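# Find tool-cabinet drawers with broken interlocks, leave them open

## Task

The tool cabinet has four drawers and an interlock that should stop the other three from opening whenever one is pulled out; on some drawers that interlock part is missing, which cannot be seen while everything is closed. Work out which drawers are affected, then leave every affected drawer pulled out by at least a hand's width and every working drawer fully shut. The final state must hold by itself, without the robot holding anything in place.

## Robot and tools

Robot: two xArm6 arms with parallel grippers, named left_arm and right_arm. The names are labels only and say nothing about which side of an image an arm appears on. In the shared scene frame the origin sits on the table top midway between the arms, +x points out over the table, +z points up, and left_arm is on the +y side. The left base is at (-0.042, +0.271, 0) m and the right base at (+0.005, -0.279, 0) m, each turned slightly about z.

execute_actions takes {"actions": [...]}, a list holding zero or one item, plus an optional "pictures" boolean; pictures are included unless you set it to false. An empty list changes nothing and simply returns the current state. An item with "rows" and optional "steps" (1 to 15, default 15) is a motion. Each control step lasts 1/30 s and uses one row, and the last row is repeated if there are fewer rows than steps. An item with only "steps" (up to 300) is a wait, and it counts from the previous result, so thinking time is included. A refused call moves nothing.

Row layout: one list of exactly 14 numbers covering both arms, even when only one arm should move. The order is left_arm waist, shoulder, elbow, forearm roll, wrist pitch, wrist roll, gripper opening, then the same seven values for right_arm. The six joint values are absolute target angles in radians, not offsets, in the same form as the Joint positions line. Ranges: waist -6.283 to 6.283, shoulder -2.059 to 2.094, elbow -3.927 to 0.192, forearm roll -6.283 to 6.283, wrist pitch -1.693 to 3.142, wrist roll -6.283 to 6.283. A call is refused if a target is more than 0.010 rad beyond a range end and also further out than the joint's last reading. A target past the joint's real end is clipped to that end, and "joint sent to its limit" is then reported, possibly about an earlier motion. The opening is a unitless command from -1 (closed) to +1 (fully open, a pad gap of 0.084 m).

Motion behaviour: target speed is capped at 3.14 rad/s and takes 0.16 s to ramp up, and all joints of an arm are timed to arrive together. Each step's target stays within 0.623 rad of the measured angle. If a step would carry the gripper more than 70 mm from where it is measured to be, that arm's targets are pulled back. Long moves therefore need several calls or a wait. Between calls the arms keep heading to the last row sent until the motion stalls or a step is HELD. "joint command not followed" means a clearance check changed some joint targets. HELD marks steps on which part of your row was not sent.

Results: each arm's state shows end_effector_position (m), end_effector_quat_wxyz and velocities in the scene frame. The position is the pinch point between closed pads, about 2 cm behind the fingertips. It can be inaccurate, more so at long reach. The fingers point along the gripper's +z axis and close along its y axis. Joint positions and Joint velocities list each arm's six joints (rad, rad/s) followed by the pad gap (m). grip_measured gives the current opening on the command scale. To keep hold of something such as a drawer handle, keep commanding an opening well below grip_measured; the further below, the harder the squeeze, up to about 24 N per pad. Joint torques are the total drive output, with offsets and noise.

zoom_image takes camera (cam_head_left, cam_head_right, cam_high, cam_low, cam_left_wrist, cam_right_wrist) and region [x0, y0, x1, y1] in pixels of that camera's latest image, at most 504x504, with the origin at the top-left. Every image is 896x504, and calibration data is supplied for projecting points. read_manual(section="licences") only returns licence text. finished_scene(scene=N) ends scene N (1 or 2) permanently, grades it and loads the next one. Call it only once the drawers are left in the right state.

Suggested approach: pull each drawer in turn. If pulling one drawer lets another drawer open as well, at least one of that pair has a missing interlock. Test carefully with gentle pulls, close drawers again as needed, and end with only the faulty drawers open by at least a hand's width (about 10 cm) and nothing held by the grippers.

Avoid: arm-to-arm collisions or pressing the arms against each other, which can end the scene. Avoid forcing a drawer that is blocked: at the load limits (waist/shoulder 47, elbow/forearm roll 28.2, wrist pitch/roll 18.8 N m) a torque fault stops the arm for 10 s. Also avoid slamming drawers, dropping or knocking things over, and holding loads for long, since motor heat above 80 °C brakes the arm.

Each tool is called after "Request:" as a command line: name --argument value for each argument, lists and objects as JSON in quotes; but a table of rows of numbers goes row by row, as --pt "numbers of a row", without its own name.

## Session

Request:
execute_actions --actions '[]'

Scene clock: 0.00 s of 6600.00 s.
left_arm: end_effector_position=(+0.2093, +0.2925, +0.3294) grip_measured=+1.00 end_effector_quat_wxyz=(+0.403, +0.320, +0.857, +0.037) end_effector_velocity=(+0.000, -0.000, +0.000) end_effector_angular_velocity=(-0.001, -0.000, -0.001) | right_arm: end_effector_position=(+0.0741, -0.4794, +0.2362) grip_measured=+1.00 end_effector_quat_wxyz=(-0.088, +0.941, -0.042, +0.325) end_effector_velocity=(+0.000, +0.000, -0.000) end_effector_angular_velocity=(+0.001, -0.001, +0.001)
Joint positions: left_arm=[ 0.546 -1.584 -0.201 -0.658  1.263 -1.753  0.084] | right_arm=[-1.991 -0.803 -0.423  0.559  1.637 -1.922  0.084]
Joint velocities: left_arm=[-0.     0.    -0.    -0.001  0.     0.     0.   ] | right_arm=[-0.    -0.     0.001  0.     0.001 -0.001  0.   ]
Joint torques (N m, as the arm reports them, + toward a larger angle): no reading
Motor temperatures (°C, as the motors report them): left_arm=[32 34 36 35 35 36] | right_arm=[35 35 32 32 41 32]

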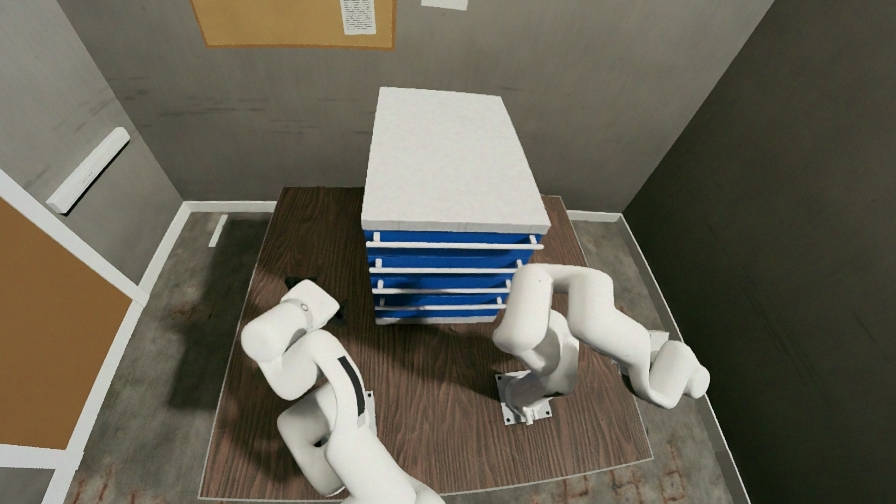

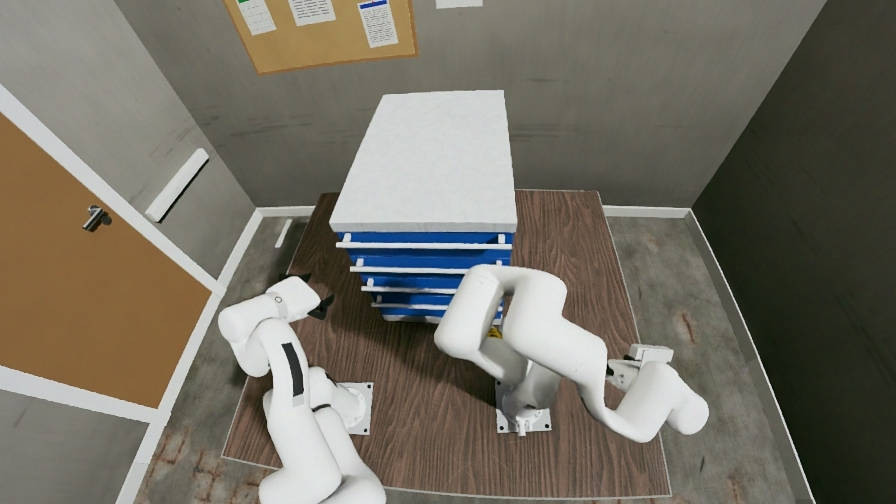

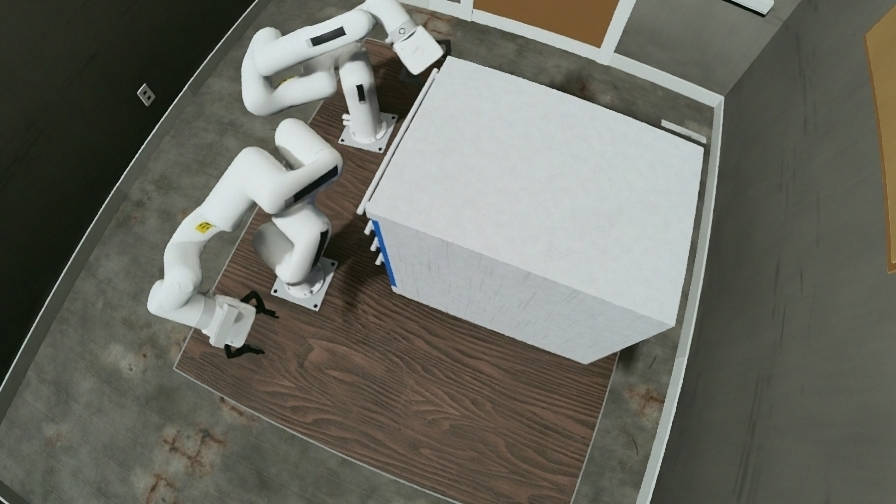

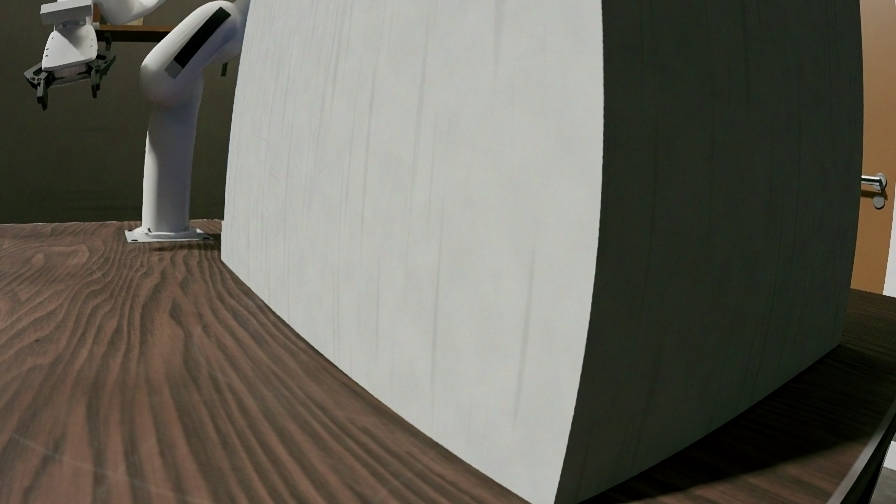

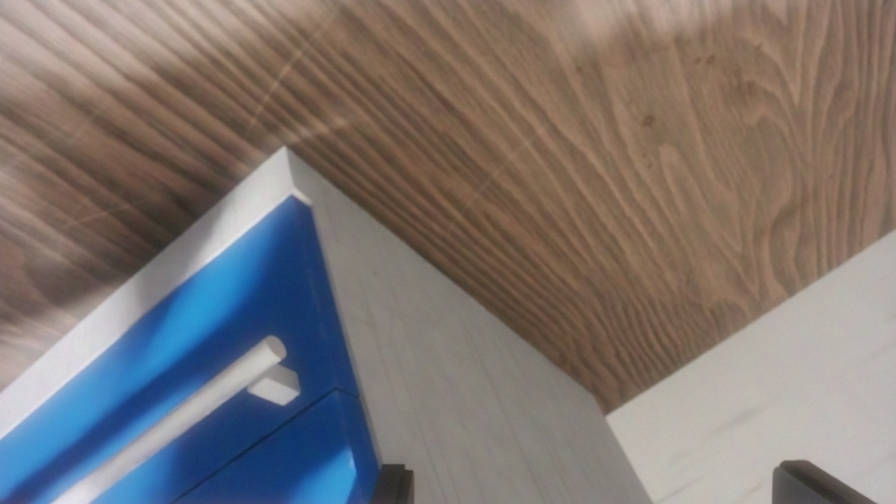

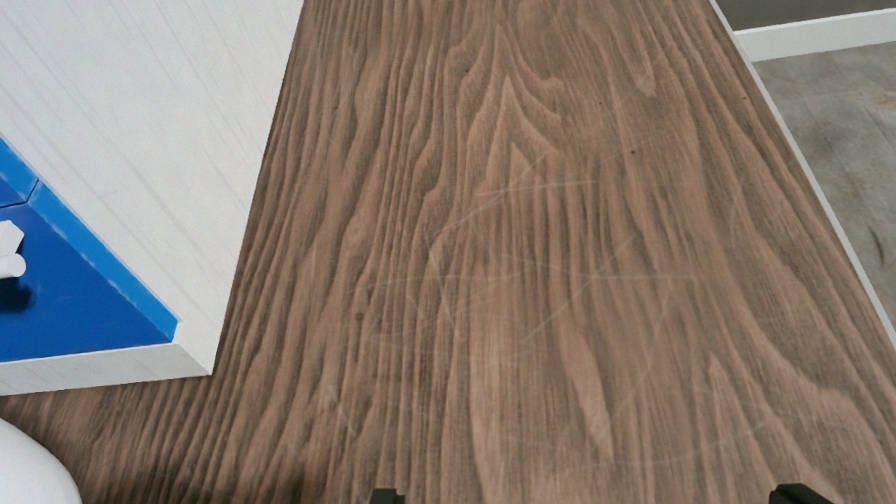

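Request:
zoom_image --camera "cam_head_left" --region '[330, 190, 580, 340]'

Request:
zoom_image --camera "cam_head_right" --region '[310, 190, 560, 340]'

Request:
zoom_image --camera "cam_high" --region '[330, 40, 480, 310]'

Region (330, 190, 580, 340) of cam_head_left's 896x504 image, scaled by 2.016, with more detail than that image has; it fills the top 302 rows of this view, and the rest is white.

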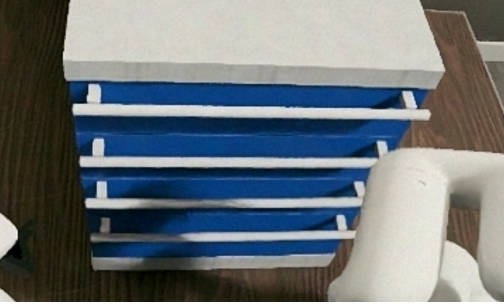

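Region (310, 190, 560, 340) of cam_head_right's 896x504 image, scaled by 2.016, with more detail than that image has; it fills the top 302 rows of this view, and the rest is white.

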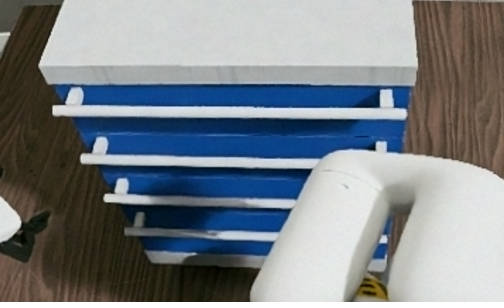

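Region (330, 40, 480, 310) of cam_high's 896x504 image, scaled by 1.867, with more detail than that image has.

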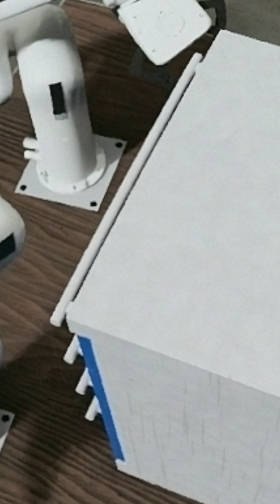

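Request:
execute_actions --actions '[{"rows": [[0.546,-1.383,-0.777,0,1.2,1.19,0.2,-4.27,0.168,-0.168,-1.363,1.571,-1.571,0.2]], "steps": 15}]' --pictures false

Request:
execute_actions --actions '[{"steps": 30}]' --pictures false

Scene clock: 90.73 s of 6600.00 s.
left_arm: end_effector_position=(+0.1633, +0.3765, +0.4789) grip_measured=+0.19 end_effector_quat_wxyz=(+0.178, +0.596, +0.687, +0.377) end_effector_velocity=(-0.120, +0.143, +0.315) end_effector_angular_velocity=(+2.517, +0.680, -1.023) | right_arm: end_effector_position=(+0.0131, -0.4248, +0.1617) grip_measured=+0.19 end_effector_quat_wxyz=(-0.235, +0.908, -0.202, +0.281) end_effector_velocity=(-0.016, +0.023, -0.018) end_effector_angular_velocity=(+0.116, +0.018, -0.048)
Joint positions: left_arm=[ 0.546 -1.438 -0.621 -0.181  1.217 -1.086  0.052] | right_arm=[-2.203 -0.592 -0.346  0.346  1.616 -1.813  0.052]
Joint velocities: left_arm=[ 0.001  0.27  -0.769  0.89  -0.083  2.229 -0.   ] | right_arm=[-0.068  0.064  0.019 -0.074 -0.005  0.03  -0.   ]
Joint torques (N m, as the arm reports them, + toward a larger angle): left_arm=[ -1.05   8.23 -17.75  -0.51  -2.07  -0.06] | right_arm=[ -4.01  -2.39 -13.43   0.34  -0.2   -0.1 ]
Motor temperatures (°C, as the motors report them): left_arm=[32 34 41 35 35 36] | right_arm=[35 35 39 32 41 32]
A step of this action was HELD (marked below), so the robot has no last target. An arm can still carry out its HELD step.
Steps of this call (steps 1 to 90: nothing new was sent; then 87.23 s passed at rest; steps 91 to 105: all 15 steps of this action). Readings (joint positions):
91: left_arm=[0.546 -1.584 -0.201 -0.657 1.263 -1.753] | right_arm=[-1.991 -0.803 -0.423 0.559 1.637 -1.922]
92: left_arm=[0.546 -1.581 -0.208 -0.648 1.262 -1.743] | right_arm=[-1.999 -0.796 -0.421 0.550 1.636 -1.916]
94: left_arm=[0.546 -1.559 -0.265 -0.581 1.257 -1.676] | right_arm=[-2.053 -0.743 -0.402 0.496 1.630 -1.886]
98: left_arm=[0.546 -1.509 -0.418 -0.416 1.239 -1.497] | right_arm=[-2.172 -0.622 -0.354 0.378 1.619 -1.827]
100: left_arm=[0.546 -1.487 -0.480 -0.344 1.232 -1.398] | right_arm=[-2.209 -0.583 -0.337 0.343 1.617 -1.813] HELD
101: left_arm=[0.546 -1.477 -0.510 -0.309 1.229 -1.343] | right_arm=[-2.206 -0.586 -0.339 0.345 1.617 -1.814] HELD
102: left_arm=[0.546 -1.466 -0.539 -0.275 1.226 -1.286] | right_arm=[-2.204 -0.590 -0.343 0.347 1.617 -1.814] HELD
103: left_arm=[0.546 -1.457 -0.567 -0.243 1.223 -1.224] | right_arm=[-2.202 -0.592 -0.346 0.348 1.617 -1.814] HELD
105: the state above
joint command not followed: on one or more control steps a check withheld the commanded joint targets of the right arm, and it was not sent them on those steps.
cause: the commanded joint targets would bring two parts of the arm too close to each other (its gripper and another part of the arm, with joints 1 (waist) to 6 (wrist roll) between them); next, command targets that bring no two parts of the arm closer together.

Scene clock: 91.73 s of 6600.00 s.
left_arm: end_effector_position=(+0.1410, +0.3989, +0.5338) grip_measured=+0.19 end_effector_quat_wxyz=(+0.012, +0.720, +0.526, +0.453) end_effector_velocity=(-0.000, -0.000, +0.001) end_effector_angular_velocity=(+0.001, -0.002, +0.000) | right_arm: end_effector_position=(-0.0109, -0.3672, +0.1282) grip_measured=+0.19 end_effector_quat_wxyz=(-0.339, +0.859, -0.280, +0.262) end_effector_velocity=(-0.000, +0.000, -0.000) end_effector_angular_velocity=(+0.000, +0.001, +0.000)
Joint positions: left_arm=[ 0.546 -1.392 -0.75  -0.031  1.203 -0.626  0.052] | right_arm=[-2.361 -0.434 -0.301  0.188  1.605 -1.752  0.052]
Joint velocities: left_arm=[ 0.    -0.001 -0.002 -0.     0.    -0.    -0.   ] | right_arm=[-0.001  0.001 -0.001 -0.001 -0.001 -0.    -0.   ]
Joint torques (N m, as the arm reports them, + toward a larger angle): left_arm=[ -0.85   8.63 -17.37   0.08  -2.2   -0.37] | right_arm=[ -2.05  -5.75 -12.81   0.59   0.43  -0.26]
Motor temperatures (°C, as the motors report them): left_arm=[32 34 41 35 35 36] | right_arm=[35 35 39 32 41 32]
Steps of this call (steps 1 to 30: nothing new was sent). Readings (joint positions):
1: left_arm=[0.546 -1.429 -0.646 -0.152 1.214 -1.008] | right_arm=[-2.207 -0.589 -0.345 0.343 1.616 -1.812]
2: left_arm=[0.546 -1.421 -0.670 -0.124 1.212 -0.928] | right_arm=[-2.212 -0.583 -0.344 0.337 1.616 -1.810]
4: left_arm=[0.546 -1.407 -0.710 -0.078 1.207 -0.783] | right_arm=[-2.230 -0.565 -0.338 0.319 1.614 -1.803]
8: left_arm=[0.546 -1.394 -0.747 -0.036 1.203 -0.643] | right_arm=[-2.295 -0.500 -0.320 0.254 1.610 -1.778]
30: the state above

Request:
execute_actions --actions '[{"rows": [[0.0,-1.383,-0.777,0,1.2,1.19,0.2,-2.6,-0.8,-0.7,-1.363,1.571,-1.571,0.2]], "steps": 15}]' --pictures false

Request:
execute_actions --actions '[{"steps": 20}]' --pictures false

Scene clock: 93.80 s of 6600.00 s.
left_arm: end_effector_position=(+0.1785, +0.2954, +0.5450) grip_measured=+0.19 end_effector_quat_wxyz=(-0.133, +0.873, -0.159, +0.442) end_effector_velocity=(+0.004, -0.043, +0.005) end_effector_angular_velocity=(+2.384, +0.258, -1.871) | right_arm: end_effector_position=(-0.1869, -0.3481, +0.2143) grip_measured=+0.19 end_effector_quat_wxyz=(-0.243, +0.905, -0.348, -0.032) end_effector_velocity=(-0.335, +0.150, +0.261) end_effector_angular_velocity=(+0.373, +1.356, +0.094)
Joint positions: left_arm=[ 0.019 -1.383 -0.776 -0.001  1.2    0.474  0.052] | right_arm=[-2.498 -0.644 -0.53  -0.284  1.585 -1.648  0.052]
Joint velocities: left_arm=[-0.206  0.003 -0.01   0.015 -0.003  2.914 -0.   ] | right_arm=[-0.224 -0.344 -0.372 -1.192 -0.03   0.17   0.   ]
Joint torques (N m, as the arm reports them, + toward a larger angle): left_arm=[  2.91   9.13 -17.26   0.    -2.11  -0.24] | right_arm=[ -1.84  -4.63 -15.4    0.    -0.68  -0.5 ]
Motor temperatures (°C, as the motors report them): left_arm=[32 34 41 35 35 36] | right_arm=[35 35 39 32 41 32]
Steps of this call (steps 1 to 47: nothing new was sent; steps 48 to 62: all 15 steps of this action). Readings (joint positions):
48: left_arm=[0.546 -1.392 -0.750 -0.031 1.203 -0.625] | right_arm=[-2.362 -0.434 -0.301 0.188 1.605 -1.751]
49: left_arm=[0.539 -1.392 -0.751 -0.030 1.203 -0.615] | right_arm=[-2.365 -0.438 -0.305 0.179 1.605 -1.749]
51: left_arm=[0.479 -1.391 -0.753 -0.027 1.203 -0.543] | right_arm=[-2.387 -0.472 -0.340 0.118 1.602 -1.731]
55: left_arm=[0.216 -1.387 -0.767 -0.013 1.201 -0.208] | right_arm=[-2.435 -0.547 -0.426 -0.021 1.594 -1.696]
62: the state above

Scene clock: 94.47 s of 6600.00 s.
left_arm: end_effector_position=(+0.1788, +0.2915, +0.5455) grip_measured=+0.19 end_effector_quat_wxyz=(-0.276, +0.757, -0.462, +0.370) end_effector_velocity=(+0.000, -0.000, -0.001) end_effector_angular_velocity=(+0.002, +0.003, -0.003) | right_arm: end_effector_position=(-0.3355, -0.2323, +0.4452) grip_measured=+0.19 end_effector_quat_wxyz=(-0.301, +0.749, -0.351, -0.474) end_effector_velocity=(-0.089, +0.126, +0.429) end_effector_angular_velocity=(+0.915, +1.113, +0.041)
Joint positions: left_arm=[ 0.    -1.383 -0.777  0.     1.2    1.19   0.052] | right_arm=[-2.588 -0.782 -0.68  -1.19   1.573 -1.58   0.052]
Joint velocities: left_arm=[-0.001  0.001  0.001 -0.     0.001  0.004 -0.   ] | right_arm=[-0.096 -0.148 -0.163 -1.396 -0.013  0.072  0.   ]
Joint torques (N m, as the arm reports them, + toward a larger angle): left_arm=[ -1.13   9.15 -17.25  -0.18  -2.01  -0.28] | right_arm=[ -1.92  -3.41 -17.25  -1.15  -0.42  -0.31]
Motor temperatures (°C, as the motors report them): left_arm=[32 34 41 35 35 36] | right_arm=[35 35 39 32 41 32]
Steps of this call (steps 1 to 20: the robot went on to your last target). Readings (joint positions):
1: left_arm=[0.013 -1.383 -0.776 -0.001 1.200 0.572] | right_arm=[-2.505 -0.655 -0.542 -0.324 1.584 -1.643]
2: left_arm=[0.009 -1.383 -0.776 -0.000 1.200 0.669] | right_arm=[-2.512 -0.666 -0.554 -0.365 1.583 -1.638]
4: left_arm=[0.005 -1.383 -0.777 -0.000 1.200 0.860] | right_arm=[-2.525 -0.685 -0.575 -0.449 1.582 -1.628]
8: left_arm=[0.001 -1.383 -0.777 -0.000 1.200 1.128] | right_arm=[-2.546 -0.717 -0.610 -0.624 1.579 -1.612]
20: the state above

Request:
execute_actions --actions '[{"rows": [[-0.698,-1.383,-0.777,0,1.2,1.19,0.2,-4.27,0.168,-0.168,-1.363,1.571,-1.571,0.2]], "steps": 15}]' --pictures false

Request:
execute_actions --actions '[{"steps": 40}]'

Scene clock: 96.17 s of 6600.00 s.
left_arm: end_effector_position=(+0.1422, +0.1472, +0.5454) grip_measured=+0.19 end_effector_quat_wxyz=(+0.136, -0.558, +0.689, -0.441) end_effector_velocity=(-0.034, -0.051, -0.001) end_effector_angular_velocity=(+0.004, +0.001, -0.276) | right_arm: end_effector_position=(-0.3267, -0.1198, +0.3255) grip_measured=+0.19 end_effector_quat_wxyz=(-0.546, +0.706, -0.293, -0.342) end_effector_velocity=(+0.157, +0.255, -0.341) end_effector_angular_velocity=(+0.318, -1.081, -0.732)
Joint positions: left_arm=[-0.684 -1.383 -0.777 -0.     1.2    1.19   0.052] | right_arm=[-2.915 -0.485 -0.478 -1.363  1.571 -1.571  0.052]
Joint velocities: left_arm=[-0.278  0.001 -0.     0.003  0.002 -0.     0.   ] | right_arm=[-0.734  0.735  0.392  0.    -0.002 -0.001 -0.   ]
Joint torques (N m, as the arm reports them, + toward a larger angle): left_arm=[  8.36   8.85 -17.15  -0.07  -2.04  -0.3 ] | right_arm=[ -2.21  -8.13 -15.9   -0.67   0.81  -0.15]
Motor temperatures (°C, as the motors report them): left_arm=[32 34 40 35 35 36] | right_arm=[35 35 39 32 41 32]
Steps of this call (steps 1 to 30: the robot went on to your last target; steps 31 to 36: nothing new was sent; steps 37 to 51: all 15 steps of this action). Readings (joint positions):
37: left_arm=[-0.000 -1.383 -0.777 0.000 1.200 1.190] | right_arm=[-2.601 -0.800 -0.700 -1.363 1.571 -1.571]
38: left_arm=[-0.008 -1.383 -0.777 0.000 1.200 1.190] | right_arm=[-2.608 -0.793 -0.695 -1.363 1.571 -1.571]
40: left_arm=[-0.077 -1.383 -0.777 0.000 1.200 1.190] | right_arm=[-2.655 -0.749 -0.659 -1.364 1.571 -1.571]
44: left_arm=[-0.362 -1.383 -0.777 -0.000 1.200 1.190] | right_arm=[-2.748 -0.653 -0.581 -1.363 1.571 -1.571]
51: the state above

Scene clock: 97.50 s of 6600.00 s.
left_arm: end_effector_position=(+0.1405, +0.1447, +0.5455) grip_measured=+0.19 end_effector_quat_wxyz=(+0.133, -0.553, +0.693, -0.442) end_effector_velocity=(-0.000, +0.000, +0.000) end_effector_angular_velocity=(-0.000, -0.001, -0.000) | right_arm: end_effector_position=(+0.1519, -0.0437, +0.1212) grip_measured=+0.19 end_effector_quat_wxyz=(+0.575, -0.572, +0.416, -0.410) end_effector_velocity=(+0.146, -0.123, -0.022) end_effector_angular_velocity=(-0.200, -0.116, -0.505)
Joint positions: left_arm=[-0.698 -1.383 -0.777  0.     1.2    1.19   0.052] | right_arm=[-4.241  0.16  -0.17  -1.363  1.571 -1.571  0.052]
Joint velocities: left_arm=[-0.    -0.002 -0.     0.     0.001  0.    -0.   ] | right_arm=[-0.503  0.149  0.082  0.002 -0.001 -0.001  0.   ]
Joint torques (N m, as the arm reports them, + toward a larger angle): left_arm=[ -0.9    8.94 -17.1   -0.15  -2.26  -0.32] | right_arm=[  5.81 -12.1   -6.77   0.03   1.49  -0.27]
Motor temperatures (°C, as the motors report them): left_arm=[32 34 40 35 35 36] | right_arm=[35 35 39 32 41 32]
Steps of this call (steps 1 to 40: the robot went on to your last target). Readings (joint positions):
1: left_arm=[-0.690 -1.383 -0.777 -0.000 1.200 1.190] | right_arm=[-2.939 -0.460 -0.465 -1.363 1.571 -1.571]
2: left_arm=[-0.693 -1.383 -0.777 -0.000 1.200 1.190] | right_arm=[-2.964 -0.436 -0.452 -1.363 1.571 -1.571]
4: left_arm=[-0.694 -1.383 -0.777 0.000 1.200 1.190] | right_arm=[-3.014 -0.386 -0.429 -1.363 1.571 -1.571]
8: left_arm=[-0.696 -1.383 -0.777 0.000 1.200 1.190] | right_arm=[-3.120 -0.292 -0.385 -1.363 1.571 -1.571]
40: the state above
camera_calibration (this result's frames):
cam_left_wrist: T_world_to_cam=[[-0.645576, -0.00610618, -0.763672, 0.539258], [0.343157, 0.891014, -0.297215, 0.0468653], [0.682257, -0.453934, -0.573122, 0.414289], [0, 0, 0, 1]] pos_world=[0.0493982, 0.149595, 0.663184]
cam_right_wrist: T_world_to_cam=[[-0.013899, -0.00387513, -0.999896, 0.15484], [-0.313324, 0.949646, 0.000674964, 0.154725], [0.949545, 0.3133, -0.0144133, 0.00393161], [0, 0, 0, 1]] pos_world=[0.0468979, -0.147566, 0.154776]

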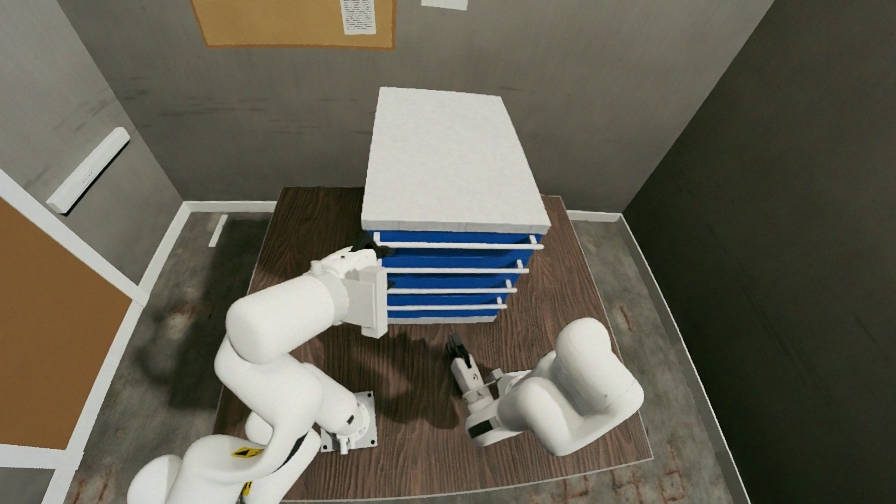

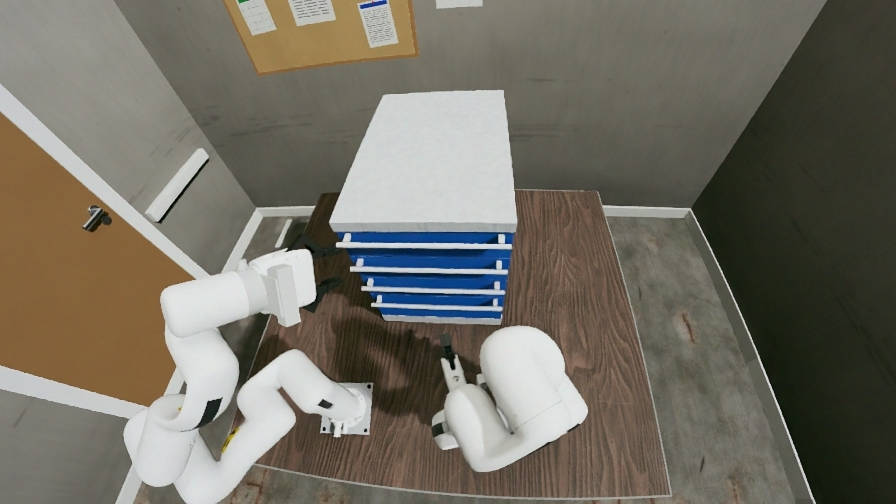

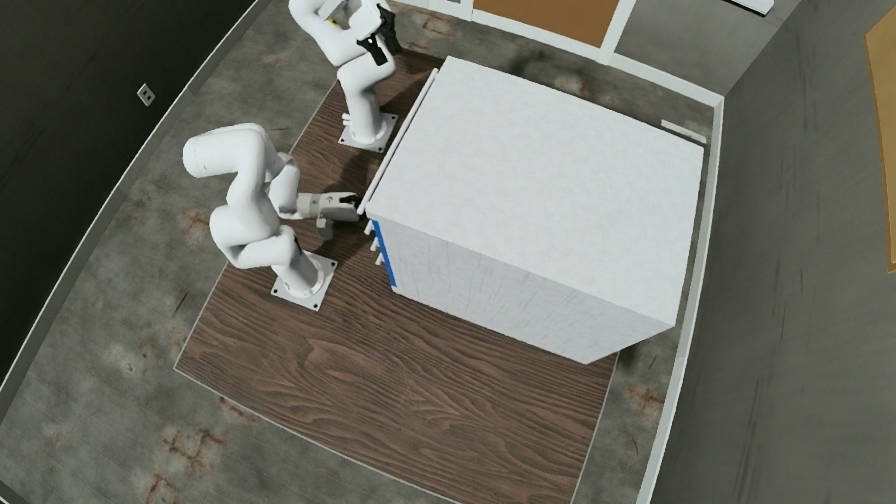

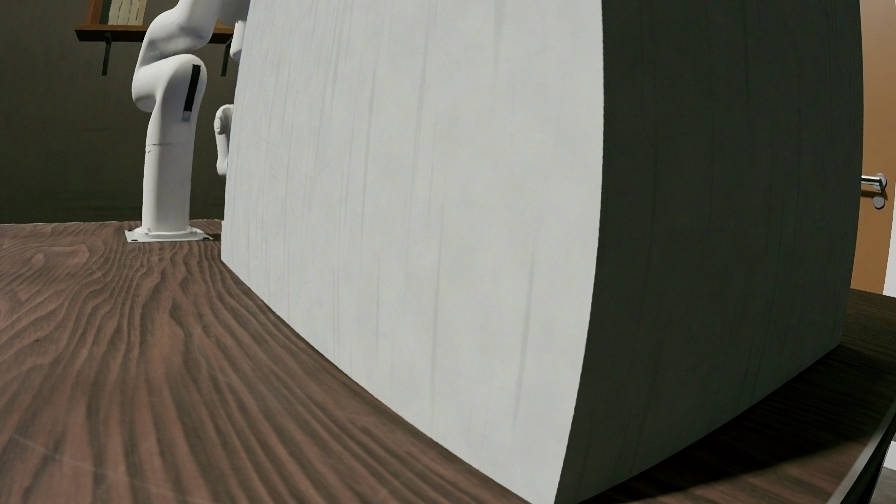

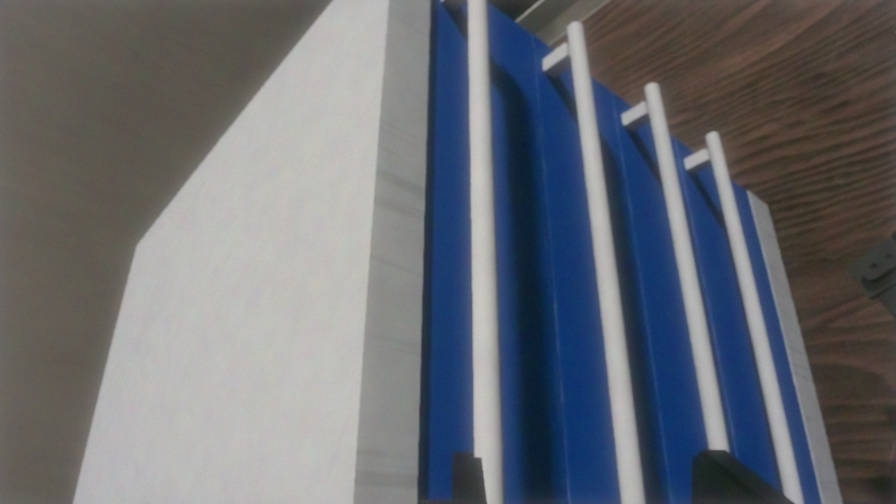

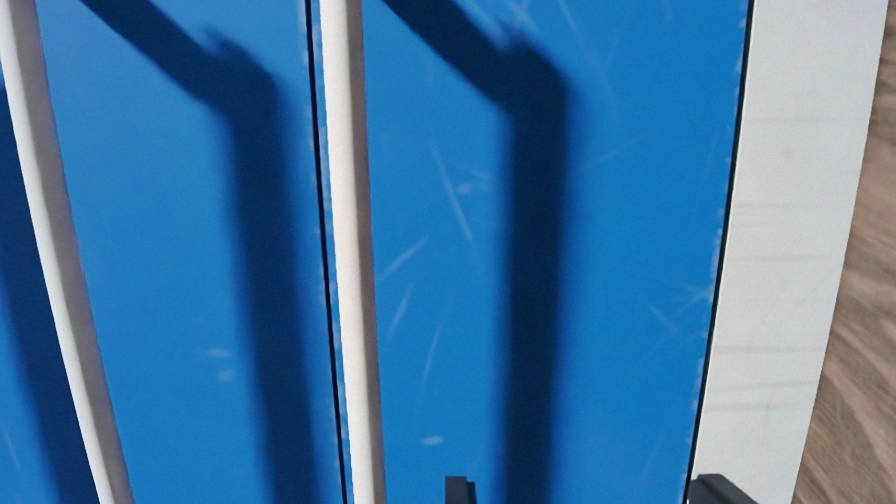

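Request:
zoom_image --camera "cam_right_wrist" --region '[280, 200, 420, 300]'

Request:
zoom_image --camera "cam_left_wrist" --region '[400, 0, 740, 300]'

Region (280, 200, 420, 300) of cam_right_wrist's 896x504 image, scaled by 3.600, with more detail than that image has; it fills the top 360 rows of this view, and the rest is white.

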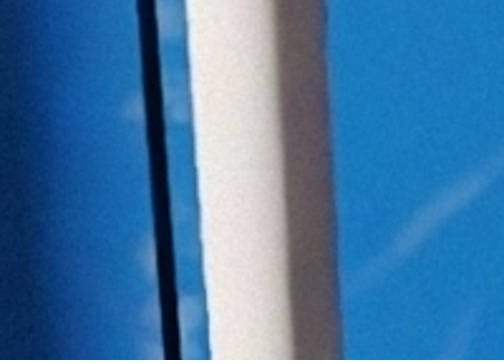

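Region (400, 0, 740, 300) of cam_left_wrist's 896x504 image, scaled by 1.482, with more detail than that image has; it fills the top 445 rows of this view, and the rest is white.

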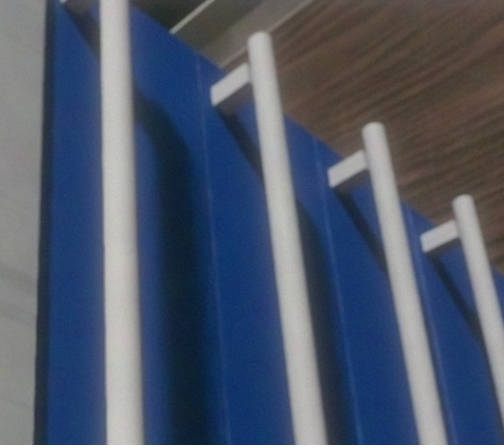

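Request:
execute_actions --actions '[{"rows": [[-0.693,-1.265,-0.654,0,0.96,1.19,-0.15,-3.6,-0.4,-0.8,-1.0,1.2,-1.5,-0.15]], "steps": 15}]' --pictures false

Request:
execute_actions --actions '[{"steps": 25}]' --pictures false

Request:
execute_actions --actions '[{"rows": [[-0.693,-1.265,-0.654,0,0.96,1.19,-0.15,-3.6,-0.4,-0.8,1.847,-1.222,-1.485,-0.15]], "steps": 15}]' --pictures false

Request:
execute_actions --actions '[{"steps": 40}]' --pictures false

Scene clock: 128.07 s of 6600.00 s.
left_arm: end_effector_position=(+0.1968, +0.1076, +0.5125) grip_measured=-0.16 end_effector_quat_wxyz=(+0.135, -0.555, +0.691, -0.443) end_effector_velocity=(+0.003, -0.002, -0.006) end_effector_angular_velocity=(+0.005, +0.008, +0.000) | right_arm: end_effector_position=(-0.0171, +0.0552, +0.1534) grip_measured=-0.16 end_effector_quat_wxyz=(+0.570, -0.575, +0.570, -0.143) end_effector_velocity=(-0.427, +0.131, +0.151) end_effector_angular_velocity=(+0.574, +1.145, +0.444)
Joint positions: left_arm=[-0.693 -1.266 -0.656 -0.     0.961  1.19   0.037] | right_arm=[-3.986 -0.075 -0.439 -1.208  1.412 -1.541  0.037]
Joint velocities: left_arm=[ 0.     0.005  0.012 -0.001 -0.008 -0.    -0.   ] | right_arm=[ 0.589 -0.495 -0.55   0.315 -0.323  0.062 -0.   ]
Joint torques (N m, as the arm reports them, + toward a larger angle): left_arm=[ -1.19   4.88 -20.26  -0.22  -2.05  -0.23] | right_arm=[ -1.97 -11.27 -11.33  -0.35   0.92  -0.24]
Motor temperatures (°C, as the motors report them): left_arm=[32 34 40 35 36 36] | right_arm=[35 35 34 32 41 32]
Steps of this call (steps 1 to 30: the robot went on to your last target; steps 31 to 90: nothing new was sent; then 27.07 s passed at rest; steps 91 to 105: all 15 steps of this action). Readings (joint positions):
91: left_arm=[-0.698 -1.383 -0.777 -0.000 1.199 1.190] | right_arm=[-4.269 0.168 -0.169 -1.363 1.571 -1.571]
92: left_arm=[-0.698 -1.380 -0.774 -0.000 1.189 1.190] | right_arm=[-4.262 0.161 -0.174 -1.357 1.565 -1.570]
94: left_arm=[-0.696 -1.350 -0.744 -0.000 1.119 1.190] | right_arm=[-4.217 0.121 -0.217 -1.331 1.539 -1.565]
98: left_arm=[-0.693 -1.271 -0.658 0.000 0.986 1.190] | right_arm=[-4.129 0.045 -0.305 -1.284 1.490 -1.556]
105: the state above

Scene clock: 128.90 s of 6600.00 s.
left_arm: end_effector_position=(+0.1973, +0.1072, +0.5112) grip_measured=-0.16 end_effector_quat_wxyz=(+0.134, -0.555, +0.692, -0.441) end_effector_velocity=(-0.000, +0.000, -0.001) end_effector_angular_velocity=(+0.001, +0.002, -0.000) | right_arm: end_effector_position=(-0.2914, +0.0364, +0.3333) grip_measured=-0.16 end_effector_quat_wxyz=(+0.366, -0.607, +0.657, +0.258) end_effector_velocity=(-0.009, -0.011, -0.007) end_effector_angular_velocity=(-0.021, +0.011, +0.024)
Joint positions: left_arm=[-0.693 -1.265 -0.654 -0.     0.96   1.19   0.037] | right_arm=[-3.603 -0.398 -0.797 -1.001  1.202 -1.5    0.037]
Joint velocities: left_arm=[-0.    -0.001  0.001 -0.     0.002  0.    -0.   ] | right_arm=[ 0.023 -0.     0.009  0.021 -0.013  0.004 -0.   ]
Joint torques (N m, as the arm reports them, + toward a larger angle): left_arm=[ -1.     5.1  -20.42  -0.13  -2.13  -0.38] | right_arm=[ -2.77 -10.51 -17.42  -0.36  -0.63  -0.19]
Motor temperatures (°C, as the motors report them): left_arm=[32 34 40 35 36 36] | right_arm=[35 35 34 32 41 32]
Steps of this call (steps 1 to 25: the robot went on to your last target). Readings (joint positions):
1: left_arm=[-0.693 -1.266 -0.656 -0.000 0.960 1.190] | right_arm=[-3.967 -0.092 -0.457 -1.197 1.401 -1.539]
2: left_arm=[-0.693 -1.266 -0.655 -0.000 0.960 1.190] | right_arm=[-3.947 -0.108 -0.475 -1.187 1.391 -1.537]
4: left_arm=[-0.693 -1.266 -0.655 -0.000 0.960 1.190] | right_arm=[-3.909 -0.140 -0.511 -1.166 1.370 -1.533]
8: left_arm=[-0.693 -1.265 -0.654 -0.000 0.960 1.190] | right_arm=[-3.835 -0.203 -0.580 -1.126 1.329 -1.525]
25: the state above

Scene clock: 129.40 s of 6600.00 s.
left_arm: end_effector_position=(+0.1973, +0.1072, +0.5112) grip_measured=-0.16 end_effector_quat_wxyz=(+0.134, -0.555, +0.692, -0.441) end_effector_velocity=(+0.000, -0.000, +0.000) end_effector_angular_velocity=(-0.001, -0.001, -0.000) | right_arm: end_effector_position=(-0.4521, -0.0656, +0.3511) grip_measured=-0.16 end_effector_quat_wxyz=(-0.093, -0.572, +0.742, +0.336) end_effector_velocity=(-0.307, -0.126, +0.323) end_effector_angular_velocity=(-1.017, +2.192, -0.127)
Joint positions: left_arm=[-0.693 -1.265 -0.654  0.     0.96   1.19   0.037] | right_arm=[-3.6   -0.399 -0.799 -0.322  0.523 -1.489  0.037]
Joint velocities: left_arm=[ 0.    -0.     0.    -0.    -0.002 -0.    -0.   ] | right_arm=[ 0.003 -0.005 -0.008  1.701 -1.698  0.014  0.   ]
Joint torques (N m, as the arm reports them, + toward a larger angle): left_arm=[ -1.09   5.07 -20.47  -0.09  -2.05  -0.31] | right_arm=[ -2.57 -11.41 -18.09   0.07  -2.62  -0.34]
Motor temperatures (°C, as the motors report them): left_arm=[32 34 40 35 36 36] | right_arm=[35 35 35 32 41 32]
Steps of this call (steps 1 to 15: all 15 steps of this action). Readings (joint positions):
1: left_arm=[-0.693 -1.265 -0.654 -0.000 0.960 1.190] | right_arm=[-3.602 -0.398 -0.797 -1.000 1.200 -1.500]
2: left_arm=[-0.693 -1.265 -0.654 -0.000 0.960 1.190] | right_arm=[-3.602 -0.398 -0.797 -0.991 1.191 -1.500]
4: left_arm=[-0.693 -1.265 -0.654 -0.000 0.960 1.190] | right_arm=[-3.603 -0.398 -0.797 -0.920 1.119 -1.498]
8: left_arm=[-0.693 -1.265 -0.654 -0.000 0.960 1.190] | right_arm=[-3.601 -0.398 -0.797 -0.704 0.905 -1.494]
15: the state above

Scene clock: 130.73 s of 6600.00 s.
left_arm: end_effector_position=(+0.1973, +0.1072, +0.5112) grip_measured=-0.16 end_effector_quat_wxyz=(+0.134, -0.555, +0.692, -0.441) end_effector_velocity=(+0.000, -0.000, -0.001) end_effector_angular_velocity=(+0.000, +0.001, +0.000) | right_arm: end_effector_position=(-0.1636, +0.0708, +0.4428) grip_measured=-0.16 end_effector_quat_wxyz=(-0.353, +0.538, +0.600, +0.475) end_effector_velocity=(+0.198, -0.134, -0.236) end_effector_angular_velocity=(-0.878, +0.261, -0.892)
Joint positions: left_arm=[-0.693 -1.265 -0.654 -0.     0.96   1.19   0.037] | right_arm=[-3.6   -0.4   -0.799  1.761 -1.184 -1.485  0.037]
Joint velocities: left_arm=[ 0.     0.     0.001 -0.    -0.001 -0.    -0.   ] | right_arm=[ 0.001  0.     0.004  1.172 -0.511  0.001 -0.   ]
Joint torques (N m, as the arm reports them, + toward a larger angle): left_arm=[ -1.09   4.89 -20.39  -0.17  -2.13  -0.31] | right_arm=[ -1.97  -7.92 -15.27  -2.86  -0.68  -0.3 ]
Motor temperatures (°C, as the motors report them): left_arm=[32 34 40 35 36 36] | right_arm=[35 36 35 32 41 32]
Steps of this call (steps 1 to 40: the robot went on to your last target). Readings (joint positions):
1: left_arm=[-0.693 -1.265 -0.654 0.000 0.960 1.190] | right_arm=[-3.600 -0.399 -0.799 -0.265 0.466 -1.489]
2: left_arm=[-0.693 -1.265 -0.654 0.000 0.960 1.190] | right_arm=[-3.600 -0.399 -0.799 -0.208 0.408 -1.488]
4: left_arm=[-0.693 -1.265 -0.654 -0.000 0.960 1.190] | right_arm=[-3.600 -0.399 -0.800 -0.093 0.293 -1.488]
8: left_arm=[-0.693 -1.265 -0.654 -0.000 0.960 1.190] | right_arm=[-3.600 -0.400 -0.800 0.135 0.066 -1.487]
40: the state above

Request:
execute_actions --actions '[{"rows": [[-0.693,-1.265,-0.654,0,0.96,1.19,-0.15,-4.25,0.172,-0.172,1.847,-1.222,-1.485,-0.15]], "steps": 15}]' --pictures false

Request:
execute_actions --actions '[{"steps": 35}]'

Scene clock: 132.30 s of 6600.00 s.
left_arm: end_effector_position=(+0.1973, +0.1072, +0.5112) grip_measured=-0.16 end_effector_quat_wxyz=(+0.134, -0.555, +0.692, -0.441) end_effector_velocity=(-0.000, +0.000, +0.001) end_effector_angular_velocity=(-0.001, -0.001, -0.000) | right_arm: end_effector_position=(-0.0063, +0.0633, +0.2695) grip_measured=-0.16 end_effector_quat_wxyz=(-0.010, +0.568, +0.625, +0.535) end_effector_velocity=(+0.375, -0.114, -0.278) end_effector_angular_velocity=(-0.817, -0.952, -0.683)
Joint positions: left_arm=[-0.693 -1.265 -0.654  0.     0.96   1.19   0.037] | right_arm=[-3.911 -0.125 -0.498  1.847 -1.222 -1.485  0.037]
Joint velocities: left_arm=[-0.    -0.    -0.001  0.     0.    -0.    -0.   ] | right_arm=[-0.684  0.598  0.656 -0.001 -0.    -0.     0.   ]
Joint torques (N m, as the arm reports them, + toward a larger angle): left_arm=[ -1.29   4.78 -20.35  -0.23  -2.12  -0.36] | right_arm=[ -2.31 -10.51 -10.48  -0.49  -2.41  -0.04]
Motor temperatures (°C, as the motors report them): left_arm=[32 34 40 35 36 36] | right_arm=[35 36 35 32 41 32]
Steps of this call (steps 1 to 30: the robot went on to your last target; steps 31 to 32: nothing new was sent; steps 33 to 47: all 15 steps of this action). Readings (joint positions):
33: left_arm=[-0.693 -1.265 -0.654 0.000 0.960 1.190] | right_arm=[-3.601 -0.400 -0.799 1.847 -1.222 -1.485]
34: left_arm=[-0.693 -1.265 -0.654 -0.000 0.960 1.190] | right_arm=[-3.608 -0.394 -0.794 1.847 -1.223 -1.485]
36: left_arm=[-0.693 -1.265 -0.654 -0.000 0.960 1.190] | right_arm=[-3.656 -0.352 -0.748 1.846 -1.222 -1.485]
40: left_arm=[-0.693 -1.265 -0.654 -0.000 0.960 1.190] | right_arm=[-3.750 -0.266 -0.653 1.847 -1.222 -1.485]
47: the state above

Scene clock: 133.47 s of 6600.00 s.
left_arm: end_effector_position=(+0.1973, +0.1072, +0.5112) grip_measured=-0.16 end_effector_quat_wxyz=(+0.134, -0.555, +0.692, -0.441) end_effector_velocity=(+0.000, -0.000, -0.000) end_effector_angular_velocity=(+0.000, -0.000, -0.001) | right_arm: end_effector_position=(+0.1697, -0.0597, +0.1811) grip_measured=-0.16 end_effector_quat_wxyz=(+0.333, +0.531, +0.624, +0.467) end_effector_velocity=(+0.000, -0.000, -0.000) end_effector_angular_velocity=(-0.001, +0.001, -0.001)
Joint positions: left_arm=[-0.693 -1.265 -0.654 -0.     0.96   1.19   0.037] | right_arm=[-4.25   0.172 -0.172  1.847 -1.222 -1.485  0.037]
Joint velocities: left_arm=[-0.001  0.001  0.     0.    -0.001  0.     0.   ] | right_arm=[-0.001  0.001  0.     0.001  0.001 -0.    -0.   ]
Joint torques (N m, as the arm reports them, + toward a larger angle): left_arm=[ -1.02   5.23 -20.59  -0.1   -2.13  -0.4 ] | right_arm=[-2.04 -9.3  -4.19  0.43 -2.39 -0.09]
Motor temperatures (°C, as the motors report them): left_arm=[32 34 40 35 36 36] | right_arm=[35 36 35 32 41 32]
Steps of this call (steps 1 to 35: the robot went on to your last target). Readings (joint positions):
1: left_arm=[-0.693 -1.265 -0.654 0.000 0.960 1.190] | right_arm=[-3.934 -0.105 -0.477 1.847 -1.222 -1.485]
2: left_arm=[-0.693 -1.265 -0.654 -0.000 0.960 1.190] | right_arm=[-3.956 -0.085 -0.455 1.847 -1.222 -1.485]
4: left_arm=[-0.693 -1.265 -0.654 -0.000 0.960 1.190] | right_arm=[-4.002 -0.045 -0.411 1.847 -1.222 -1.485]
8: left_arm=[-0.693 -1.265 -0.654 -0.000 0.960 1.190] | right_arm=[-4.094 0.035 -0.322 1.847 -1.222 -1.485]
35: the state above
camera_calibration (this result's frames):
cam_left_wrist: T_world_to_cam=[[-0.646168, -0.00890229, -0.763143, 0.549667], [0.338454, 0.892886, -0.296991, 0.051161], [0.684044, -0.450195, -0.573941, 0.33852], [0, 0, 0, 1]] pos_world=[0.1063, 0.111612, 0.62896]
cam_right_wrist: T_world_to_cam=[[0.337594, 0.00553775, 0.941276, -0.19576], [0.22142, -0.97239, -0.0736926, -0.0165156], [0.914879, 0.233295, -0.329499, 0.051117], [0, 0, 0, 1]] pos_world=[0.0229785, -0.0269008, 0.19989]

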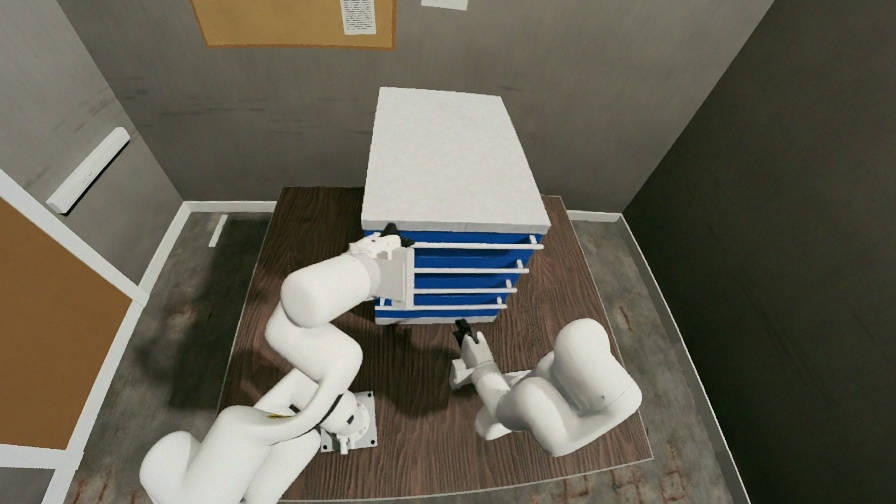

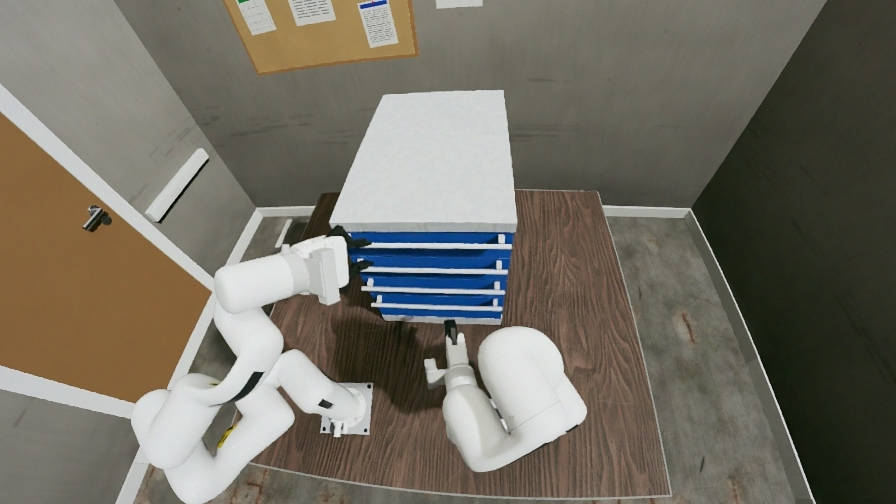

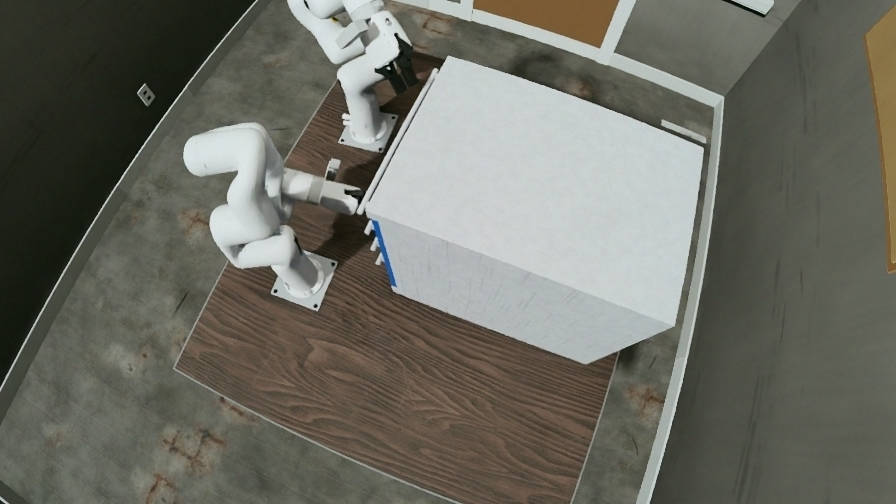

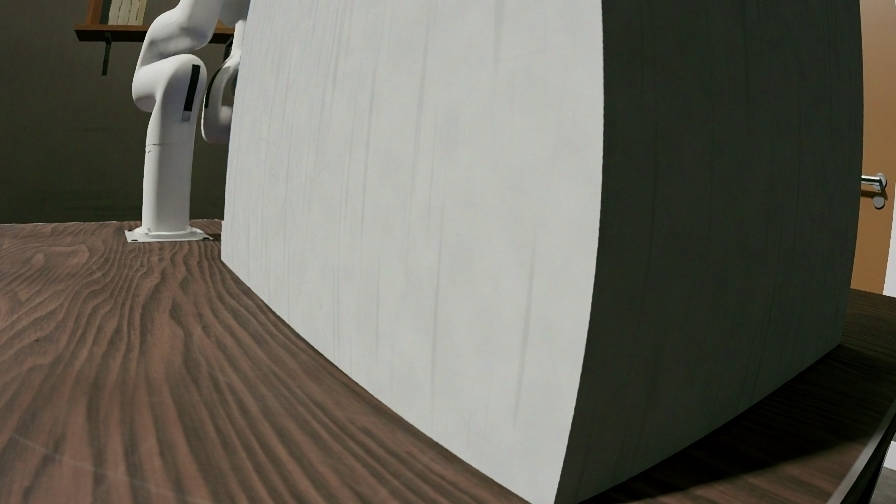

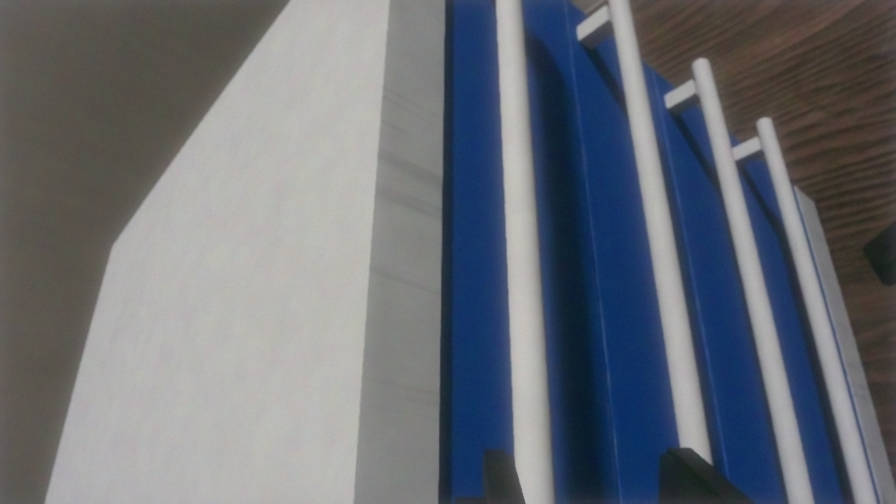

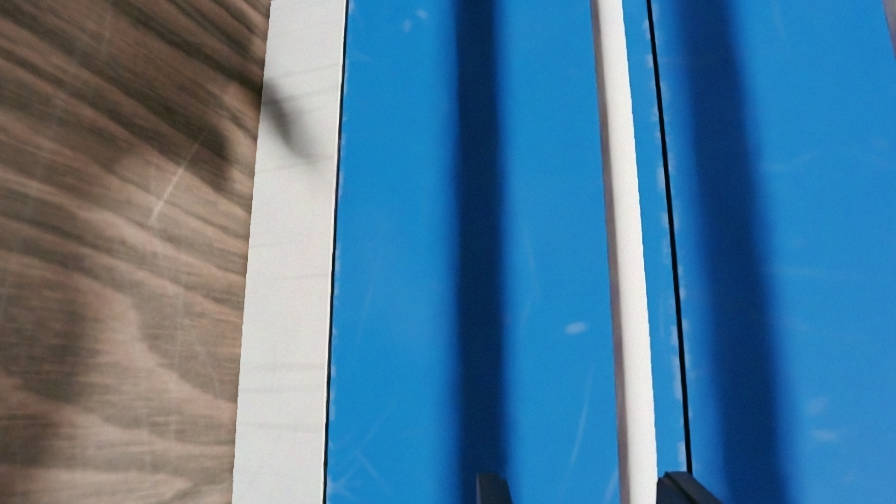

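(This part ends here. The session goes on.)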